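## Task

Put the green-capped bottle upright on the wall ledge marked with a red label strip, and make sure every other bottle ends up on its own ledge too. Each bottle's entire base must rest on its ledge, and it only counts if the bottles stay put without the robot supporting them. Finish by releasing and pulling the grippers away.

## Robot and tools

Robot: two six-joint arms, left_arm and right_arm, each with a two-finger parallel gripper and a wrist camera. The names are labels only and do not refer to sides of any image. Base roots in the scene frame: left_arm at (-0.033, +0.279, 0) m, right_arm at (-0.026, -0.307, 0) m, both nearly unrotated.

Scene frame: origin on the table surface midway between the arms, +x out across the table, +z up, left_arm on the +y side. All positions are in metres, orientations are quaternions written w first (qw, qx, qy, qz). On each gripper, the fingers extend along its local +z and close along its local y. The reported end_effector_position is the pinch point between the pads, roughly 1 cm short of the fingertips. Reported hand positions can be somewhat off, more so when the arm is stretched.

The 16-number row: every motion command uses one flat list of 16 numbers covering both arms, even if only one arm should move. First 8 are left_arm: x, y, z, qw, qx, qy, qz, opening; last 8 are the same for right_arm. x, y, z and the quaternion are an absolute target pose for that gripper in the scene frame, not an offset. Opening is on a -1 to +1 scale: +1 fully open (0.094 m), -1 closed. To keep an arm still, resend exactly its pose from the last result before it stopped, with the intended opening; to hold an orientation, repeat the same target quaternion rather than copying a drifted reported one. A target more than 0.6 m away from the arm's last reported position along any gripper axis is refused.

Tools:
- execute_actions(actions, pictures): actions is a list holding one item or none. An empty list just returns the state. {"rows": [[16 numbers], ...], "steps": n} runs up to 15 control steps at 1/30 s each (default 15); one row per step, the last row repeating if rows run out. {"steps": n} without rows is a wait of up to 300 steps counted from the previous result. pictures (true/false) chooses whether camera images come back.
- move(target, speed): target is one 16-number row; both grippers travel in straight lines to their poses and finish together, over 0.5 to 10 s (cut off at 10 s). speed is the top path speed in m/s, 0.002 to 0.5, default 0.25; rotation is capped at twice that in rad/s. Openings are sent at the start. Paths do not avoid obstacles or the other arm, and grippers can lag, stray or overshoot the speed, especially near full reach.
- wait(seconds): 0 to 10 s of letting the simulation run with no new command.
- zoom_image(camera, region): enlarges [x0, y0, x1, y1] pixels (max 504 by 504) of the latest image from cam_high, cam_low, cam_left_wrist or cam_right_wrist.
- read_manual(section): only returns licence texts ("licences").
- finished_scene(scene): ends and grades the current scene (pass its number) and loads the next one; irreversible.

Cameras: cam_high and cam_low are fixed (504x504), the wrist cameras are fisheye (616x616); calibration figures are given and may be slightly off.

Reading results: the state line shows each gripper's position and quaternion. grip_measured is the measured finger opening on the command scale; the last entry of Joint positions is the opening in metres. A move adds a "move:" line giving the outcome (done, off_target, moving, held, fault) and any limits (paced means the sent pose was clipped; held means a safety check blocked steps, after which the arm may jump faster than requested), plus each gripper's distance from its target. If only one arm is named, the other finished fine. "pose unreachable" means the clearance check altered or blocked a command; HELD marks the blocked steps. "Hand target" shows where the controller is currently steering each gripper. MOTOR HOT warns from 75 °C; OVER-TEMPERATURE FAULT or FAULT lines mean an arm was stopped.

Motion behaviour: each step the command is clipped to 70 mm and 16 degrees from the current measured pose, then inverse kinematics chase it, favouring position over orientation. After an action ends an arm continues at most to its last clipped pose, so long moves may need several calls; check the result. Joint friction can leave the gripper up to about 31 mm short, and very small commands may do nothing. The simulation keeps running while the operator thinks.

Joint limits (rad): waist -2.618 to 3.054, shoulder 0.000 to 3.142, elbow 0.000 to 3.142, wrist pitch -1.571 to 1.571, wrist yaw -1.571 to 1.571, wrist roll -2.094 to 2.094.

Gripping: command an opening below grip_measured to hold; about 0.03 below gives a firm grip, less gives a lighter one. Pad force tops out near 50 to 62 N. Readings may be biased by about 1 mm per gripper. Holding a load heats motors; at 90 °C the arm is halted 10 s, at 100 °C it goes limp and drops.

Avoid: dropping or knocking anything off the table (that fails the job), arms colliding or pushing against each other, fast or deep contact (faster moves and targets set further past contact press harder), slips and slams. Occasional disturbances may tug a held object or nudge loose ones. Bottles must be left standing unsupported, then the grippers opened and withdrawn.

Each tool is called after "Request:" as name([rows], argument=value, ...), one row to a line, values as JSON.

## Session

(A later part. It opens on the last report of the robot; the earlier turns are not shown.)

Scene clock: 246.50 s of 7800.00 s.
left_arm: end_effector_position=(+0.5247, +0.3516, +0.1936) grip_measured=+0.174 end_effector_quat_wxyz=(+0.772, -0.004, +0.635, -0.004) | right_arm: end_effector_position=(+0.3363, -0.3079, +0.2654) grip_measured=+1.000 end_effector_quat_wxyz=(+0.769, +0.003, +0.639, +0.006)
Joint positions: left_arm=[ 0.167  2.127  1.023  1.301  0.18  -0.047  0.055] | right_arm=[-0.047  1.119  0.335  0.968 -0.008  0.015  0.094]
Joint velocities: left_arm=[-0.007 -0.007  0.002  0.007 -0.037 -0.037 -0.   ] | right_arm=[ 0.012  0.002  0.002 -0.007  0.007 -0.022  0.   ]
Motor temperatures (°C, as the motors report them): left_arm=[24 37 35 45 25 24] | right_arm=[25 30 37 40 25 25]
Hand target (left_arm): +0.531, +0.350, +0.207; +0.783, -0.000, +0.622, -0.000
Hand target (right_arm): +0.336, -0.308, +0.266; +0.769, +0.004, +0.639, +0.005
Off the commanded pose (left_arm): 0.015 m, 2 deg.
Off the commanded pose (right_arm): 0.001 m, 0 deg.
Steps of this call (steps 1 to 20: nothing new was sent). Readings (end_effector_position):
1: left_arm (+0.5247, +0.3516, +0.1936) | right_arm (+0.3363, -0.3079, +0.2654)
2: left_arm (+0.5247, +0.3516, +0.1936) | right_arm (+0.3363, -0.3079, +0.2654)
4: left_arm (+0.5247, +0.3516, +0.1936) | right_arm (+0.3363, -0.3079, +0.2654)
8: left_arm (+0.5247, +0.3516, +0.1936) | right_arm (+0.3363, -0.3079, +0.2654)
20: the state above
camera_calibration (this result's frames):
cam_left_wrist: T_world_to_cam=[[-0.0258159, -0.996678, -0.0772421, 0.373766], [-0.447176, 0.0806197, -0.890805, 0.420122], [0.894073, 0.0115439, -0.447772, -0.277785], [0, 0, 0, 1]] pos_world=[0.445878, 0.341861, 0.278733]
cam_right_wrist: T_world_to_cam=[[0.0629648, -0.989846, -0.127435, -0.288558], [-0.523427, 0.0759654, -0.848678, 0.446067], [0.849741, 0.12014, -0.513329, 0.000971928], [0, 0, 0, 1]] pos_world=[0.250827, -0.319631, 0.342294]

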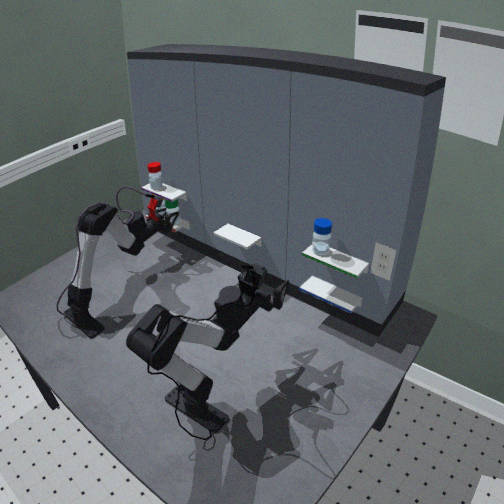

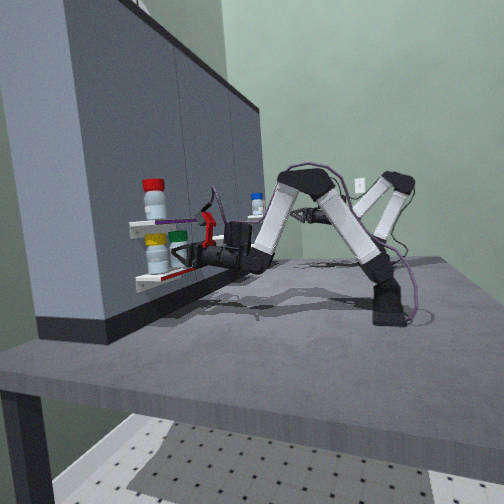

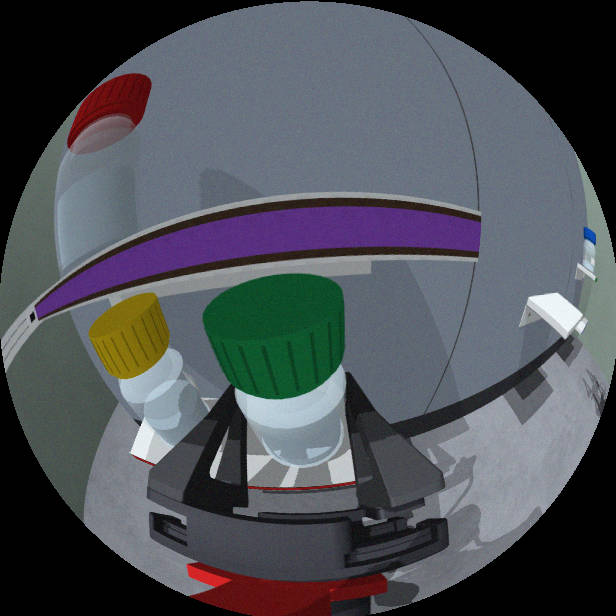

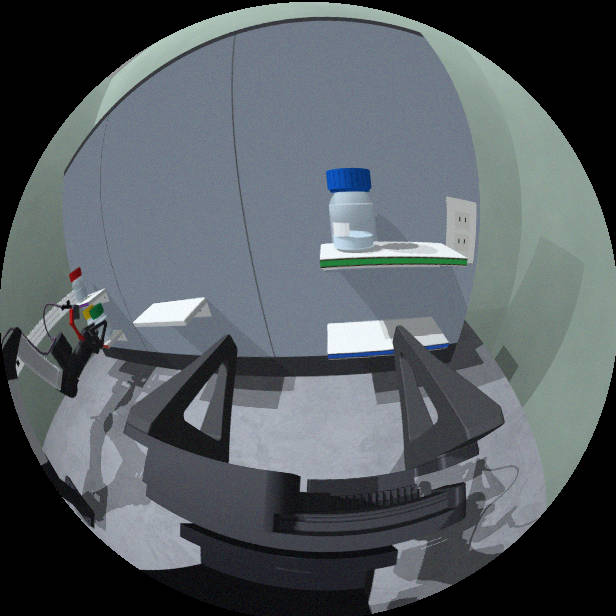

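Request:
execute_actions([
  {"rows": [[0.530,0.3505,0.204,0.781,-0.001,0.6245,-0.001,0.135, 0.3362,-0.3084,0.2656,0.769,0.004,0.639,0.005,1],[0.5285,0.351,0.201,0.778,-0.002,0.628,-0.002,0.15, 0.3362,-0.3084,0.2656,0.769,0.004,0.639,0.005,1],[0.527,0.3513,0.198,0.775,-0.003,0.632,-0.003,0.165, 0.3362,-0.3084,0.2656,0.769,0.004,0.639,0.005,1],[0.5255,0.3516,0.1955,0.773,-0.004,0.634,-0.004,0.18, 0.3362,-0.3084,0.2656,0.769,0.004,0.639,0.005,1],[0.5255,0.3516,0.1955,0.773,-0.004,0.634,-0.004,0.20, 0.3362,-0.3084,0.2656,0.769,0.004,0.639,0.005,1],[0.5255,0.3516,0.1955,0.773,-0.004,0.634,-0.004,0.23, 0.3362,-0.3084,0.2656,0.769,0.004,0.639,0.005,1],[0.5255,0.3516,0.1955,0.773,-0.004,0.634,-0.004,0.27, 0.3362,-0.3084,0.2656,0.769,0.004,0.639,0.005,1],[0.5255,0.3516,0.1955,0.773,-0.004,0.634,-0.004,0.32, 0.3362,-0.3084,0.2656,0.769,0.004,0.639,0.005,1],[0.5255,0.3516,0.1955,0.773,-0.004,0.634,-0.004,0.38, 0.3362,-0.3084,0.2656,0.769,0.004,0.639,0.005,1],[0.5255,0.3516,0.1955,0.773,-0.004,0.634,-0.004,0.45, 0.3362,-0.3084,0.2656,0.769,0.004,0.639,0.005,1],[0.5255,0.3516,0.1955,0.773,-0.004,0.634,-0.004,0.52, 0.3362,-0.3084,0.2656,0.769,0.004,0.639,0.005,1],[0.5255,0.3516,0.1955,0.773,-0.004,0.634,-0.004,0.58, 0.3362,-0.3084,0.2656,0.769,0.004,0.639,0.005,1],[0.5255,0.3516,0.1955,0.773,-0.004,0.634,-0.004,0.62, 0.3362,-0.3084,0.2656,0.769,0.004,0.639,0.005,1]], "steps": 15},
])

Scene clock: 250.87 s of 7800.00 s.
left_arm: end_effector_position=(+0.5247, +0.3515, +0.1935) grip_measured=+0.617 end_effector_quat_wxyz=(+0.772, -0.004, +0.636, -0.005) | right_arm: end_effector_position=(+0.3363, -0.3079, +0.2654) grip_measured=+1.000 end_effector_quat_wxyz=(+0.769, +0.003, +0.639, +0.006)
Joint positions: left_arm=[ 0.167  2.127  1.023  1.3    0.18  -0.047  0.076] | right_arm=[-0.047  1.119  0.335  0.968 -0.008  0.015  0.094]
Joint velocities: left_arm=[-0.022 -0.012 -0.012 -0.007  0.037 -0.022  0.002] | right_arm=[ 0.007 -0.022 -0.002 -0.037  0.022  0.051  0.   ]
Motor temperatures (°C, as the motors report them): left_arm=[24 38 35 44 25 24] | right_arm=[25 29 37 40 25 25]
Hand target (left_arm): +0.525, +0.352, +0.196; +0.773, -0.004, +0.634, -0.004
Hand target (right_arm): +0.336, -0.308, +0.266; +0.769, +0.004, +0.639, +0.005
Off the commanded pose (left_arm): 0.002 m, 0 deg.
Off the commanded pose (right_arm): 0.001 m, 0 deg.
Steps of this call (steps 1 to 90: nothing new was sent; then 0.87 s passed at rest; steps 91 to 105: all 15 steps of this action). Readings (end_effector_position):
91: left_arm (+0.5247, +0.3516, +0.1936) | right_arm (+0.3363, -0.3079, +0.2654)
92: left_arm (+0.5247, +0.3516, +0.1936) | right_arm (+0.3363, -0.3079, +0.2654)
94: left_arm (+0.5247, +0.3516, +0.1935) | right_arm (+0.3363, -0.3079, +0.2654)
98: left_arm (+0.5247, +0.3515, +0.1935) | right_arm (+0.3363, -0.3079, +0.2654)
105: the state above
camera_calibration (this result's frames):
cam_left_wrist: T_world_to_cam=[[-0.0262188, -0.996668, -0.0772356, 0.373904], [-0.447492, 0.0807903, -0.890631, 0.420124], [0.893903, 0.0112111, -0.44812, -0.277569], [0, 0, 0, 1]] pos_world=[0.445926, 0.341828, 0.27867]
cam_right_wrist: T_world_to_cam=[[0.0629648, -0.989846, -0.127435, -0.288558], [-0.523427, 0.0759654, -0.848678, 0.446067], [0.849741, 0.12014, -0.513329, 0.000971928], [0, 0, 0, 1]] pos_world=[0.250827, -0.319631, 0.342294]

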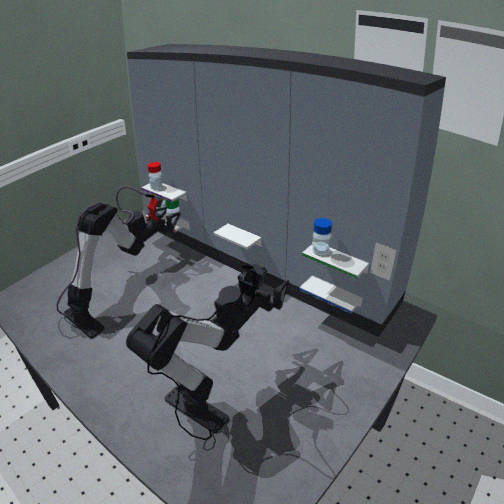

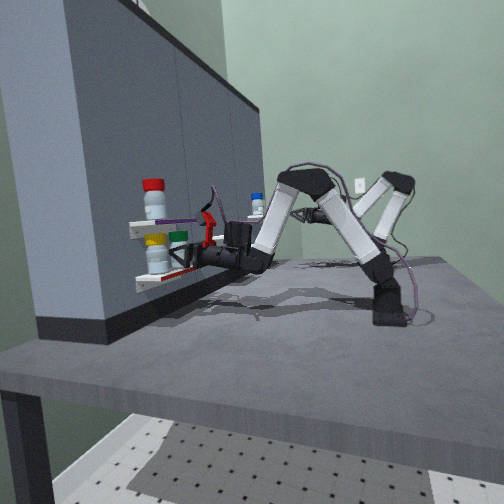

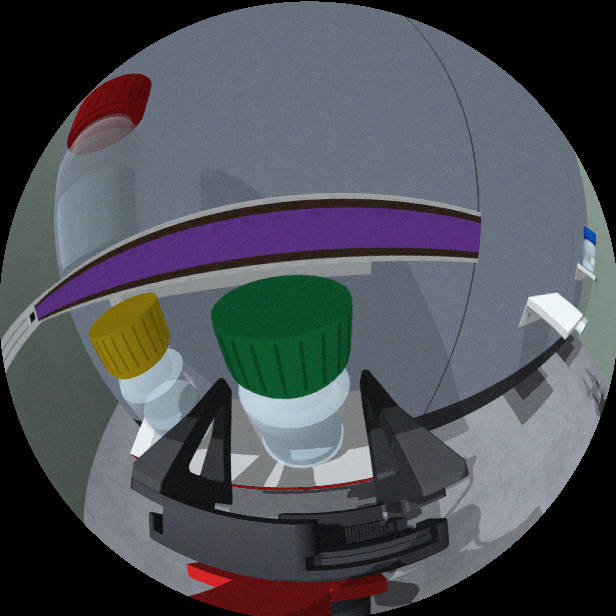

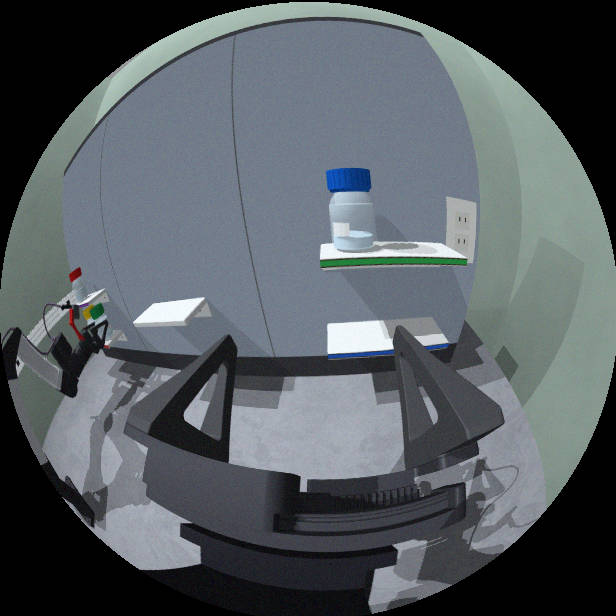

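Request:
move(target=[0.36,0.3515,0.25,0.772,-0.004,0.636,-0.005,0.62, 0.3362,-0.3084,0.2656,0.769,0.004,0.639,0.005,1], speed=0.15)

Scene clock: 254.50 s of 7800.00 s.
left_arm: end_effector_position=(+0.3653, +0.3489, +0.2638) grip_measured=+0.618 end_effector_quat_wxyz=(+0.782, +0.003, +0.623, +0.002) | right_arm: end_effector_position=(+0.3363, -0.3079, +0.2654) grip_measured=+1.000 end_effector_quat_wxyz=(+0.769, +0.003, +0.639, +0.006)
Joint positions: left_arm=[ 0.277  1.417  0.457  1.197  0.287 -0.061  0.076] | right_arm=[-0.047  1.119  0.335  0.968 -0.008  0.015  0.094]
Joint velocities: left_arm=[ 0.012 -0.007 -0.002  0.022 -0.081 -0.051 -0.   ] | right_arm=[ 0.007  0.007 -0.002  0.037 -0.095 -0.037  0.   ]
Motor temperatures (°C, as the motors report them): left_arm=[24 38 35 44 25 24] | right_arm=[25 29 37 40 25 25]
Hand target (left_arm): +0.361, +0.349, +0.252; +0.772, -0.004, +0.636, -0.005
Hand target (right_arm): +0.336, -0.308, +0.266; +0.769, +0.004, +0.639, +0.005
Off the commanded pose (left_arm): 0.015 m, 2 deg.
Off the commanded pose (right_arm): 0.001 m, 0 deg.
move: off_target (left_arm)
camera_calibration (this result's frames):
cam_left_wrist: T_world_to_cam=[[-0.0202846, -0.995144, -0.0963162, 0.374864], [-0.418413, 0.0959436, -0.903175, 0.399017], [0.90803, 0.0219794, -0.418327, -0.120312], [0, 0, 0, 1]] pos_world=[0.283804, 0.337405, 0.346158]
cam_right_wrist: T_world_to_cam=[[0.0629648, -0.989846, -0.127435, -0.288558], [-0.523427, 0.0759654, -0.848678, 0.446067], [0.849741, 0.12014, -0.513329, 0.000971928], [0, 0, 0, 1]] pos_world=[0.250827, -0.319631, 0.342294]

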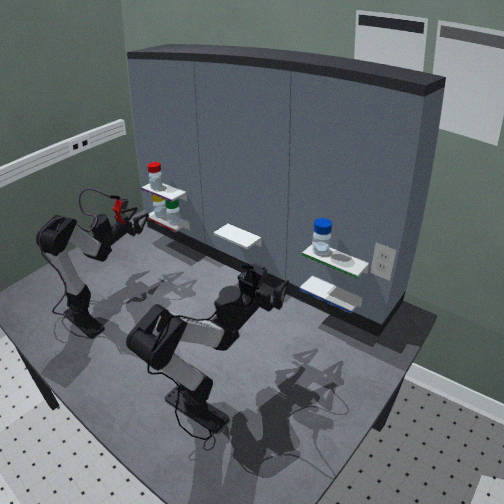

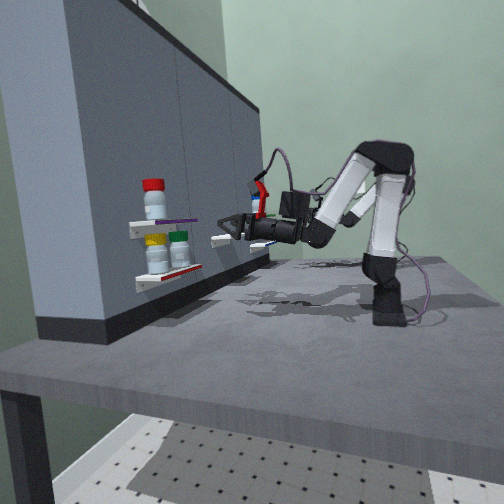

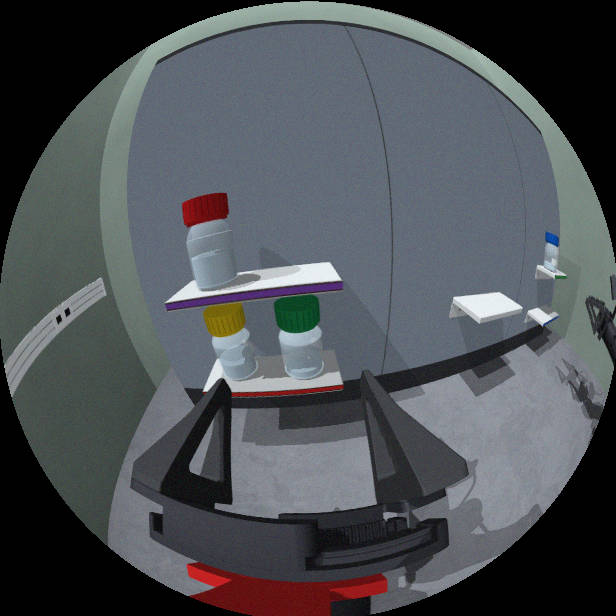

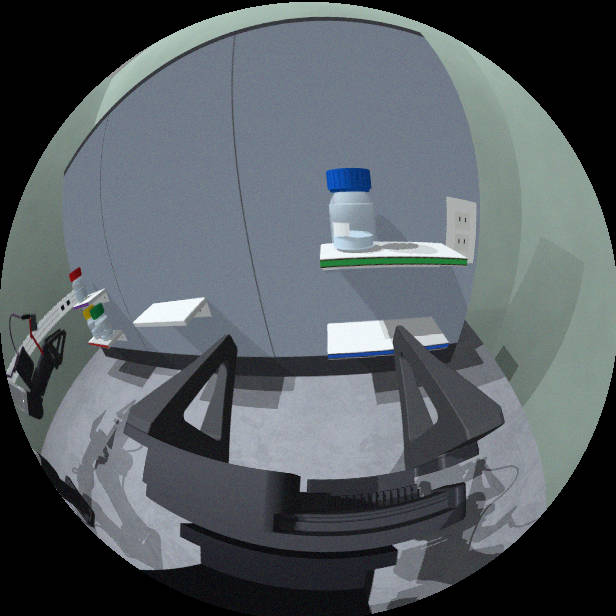

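Request:
zoom_image(camera="cam_left_wrist", region=[150, 180, 370, 410])

Region (150, 180, 370, 410) of cam_left_wrist's 616x616 image, scaled by 2.191, with more detail than that image has; it fills the left 482 columns of this view, and the rest is white.

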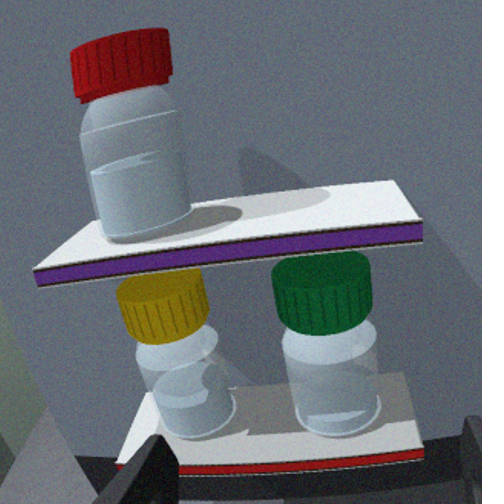

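The green-cap bottle is standing fully on the red ledge, the other bottles are undisturbed, and both arms are clear.

Request:
finished_scene(scene=1)

The scene is finished: the task was done.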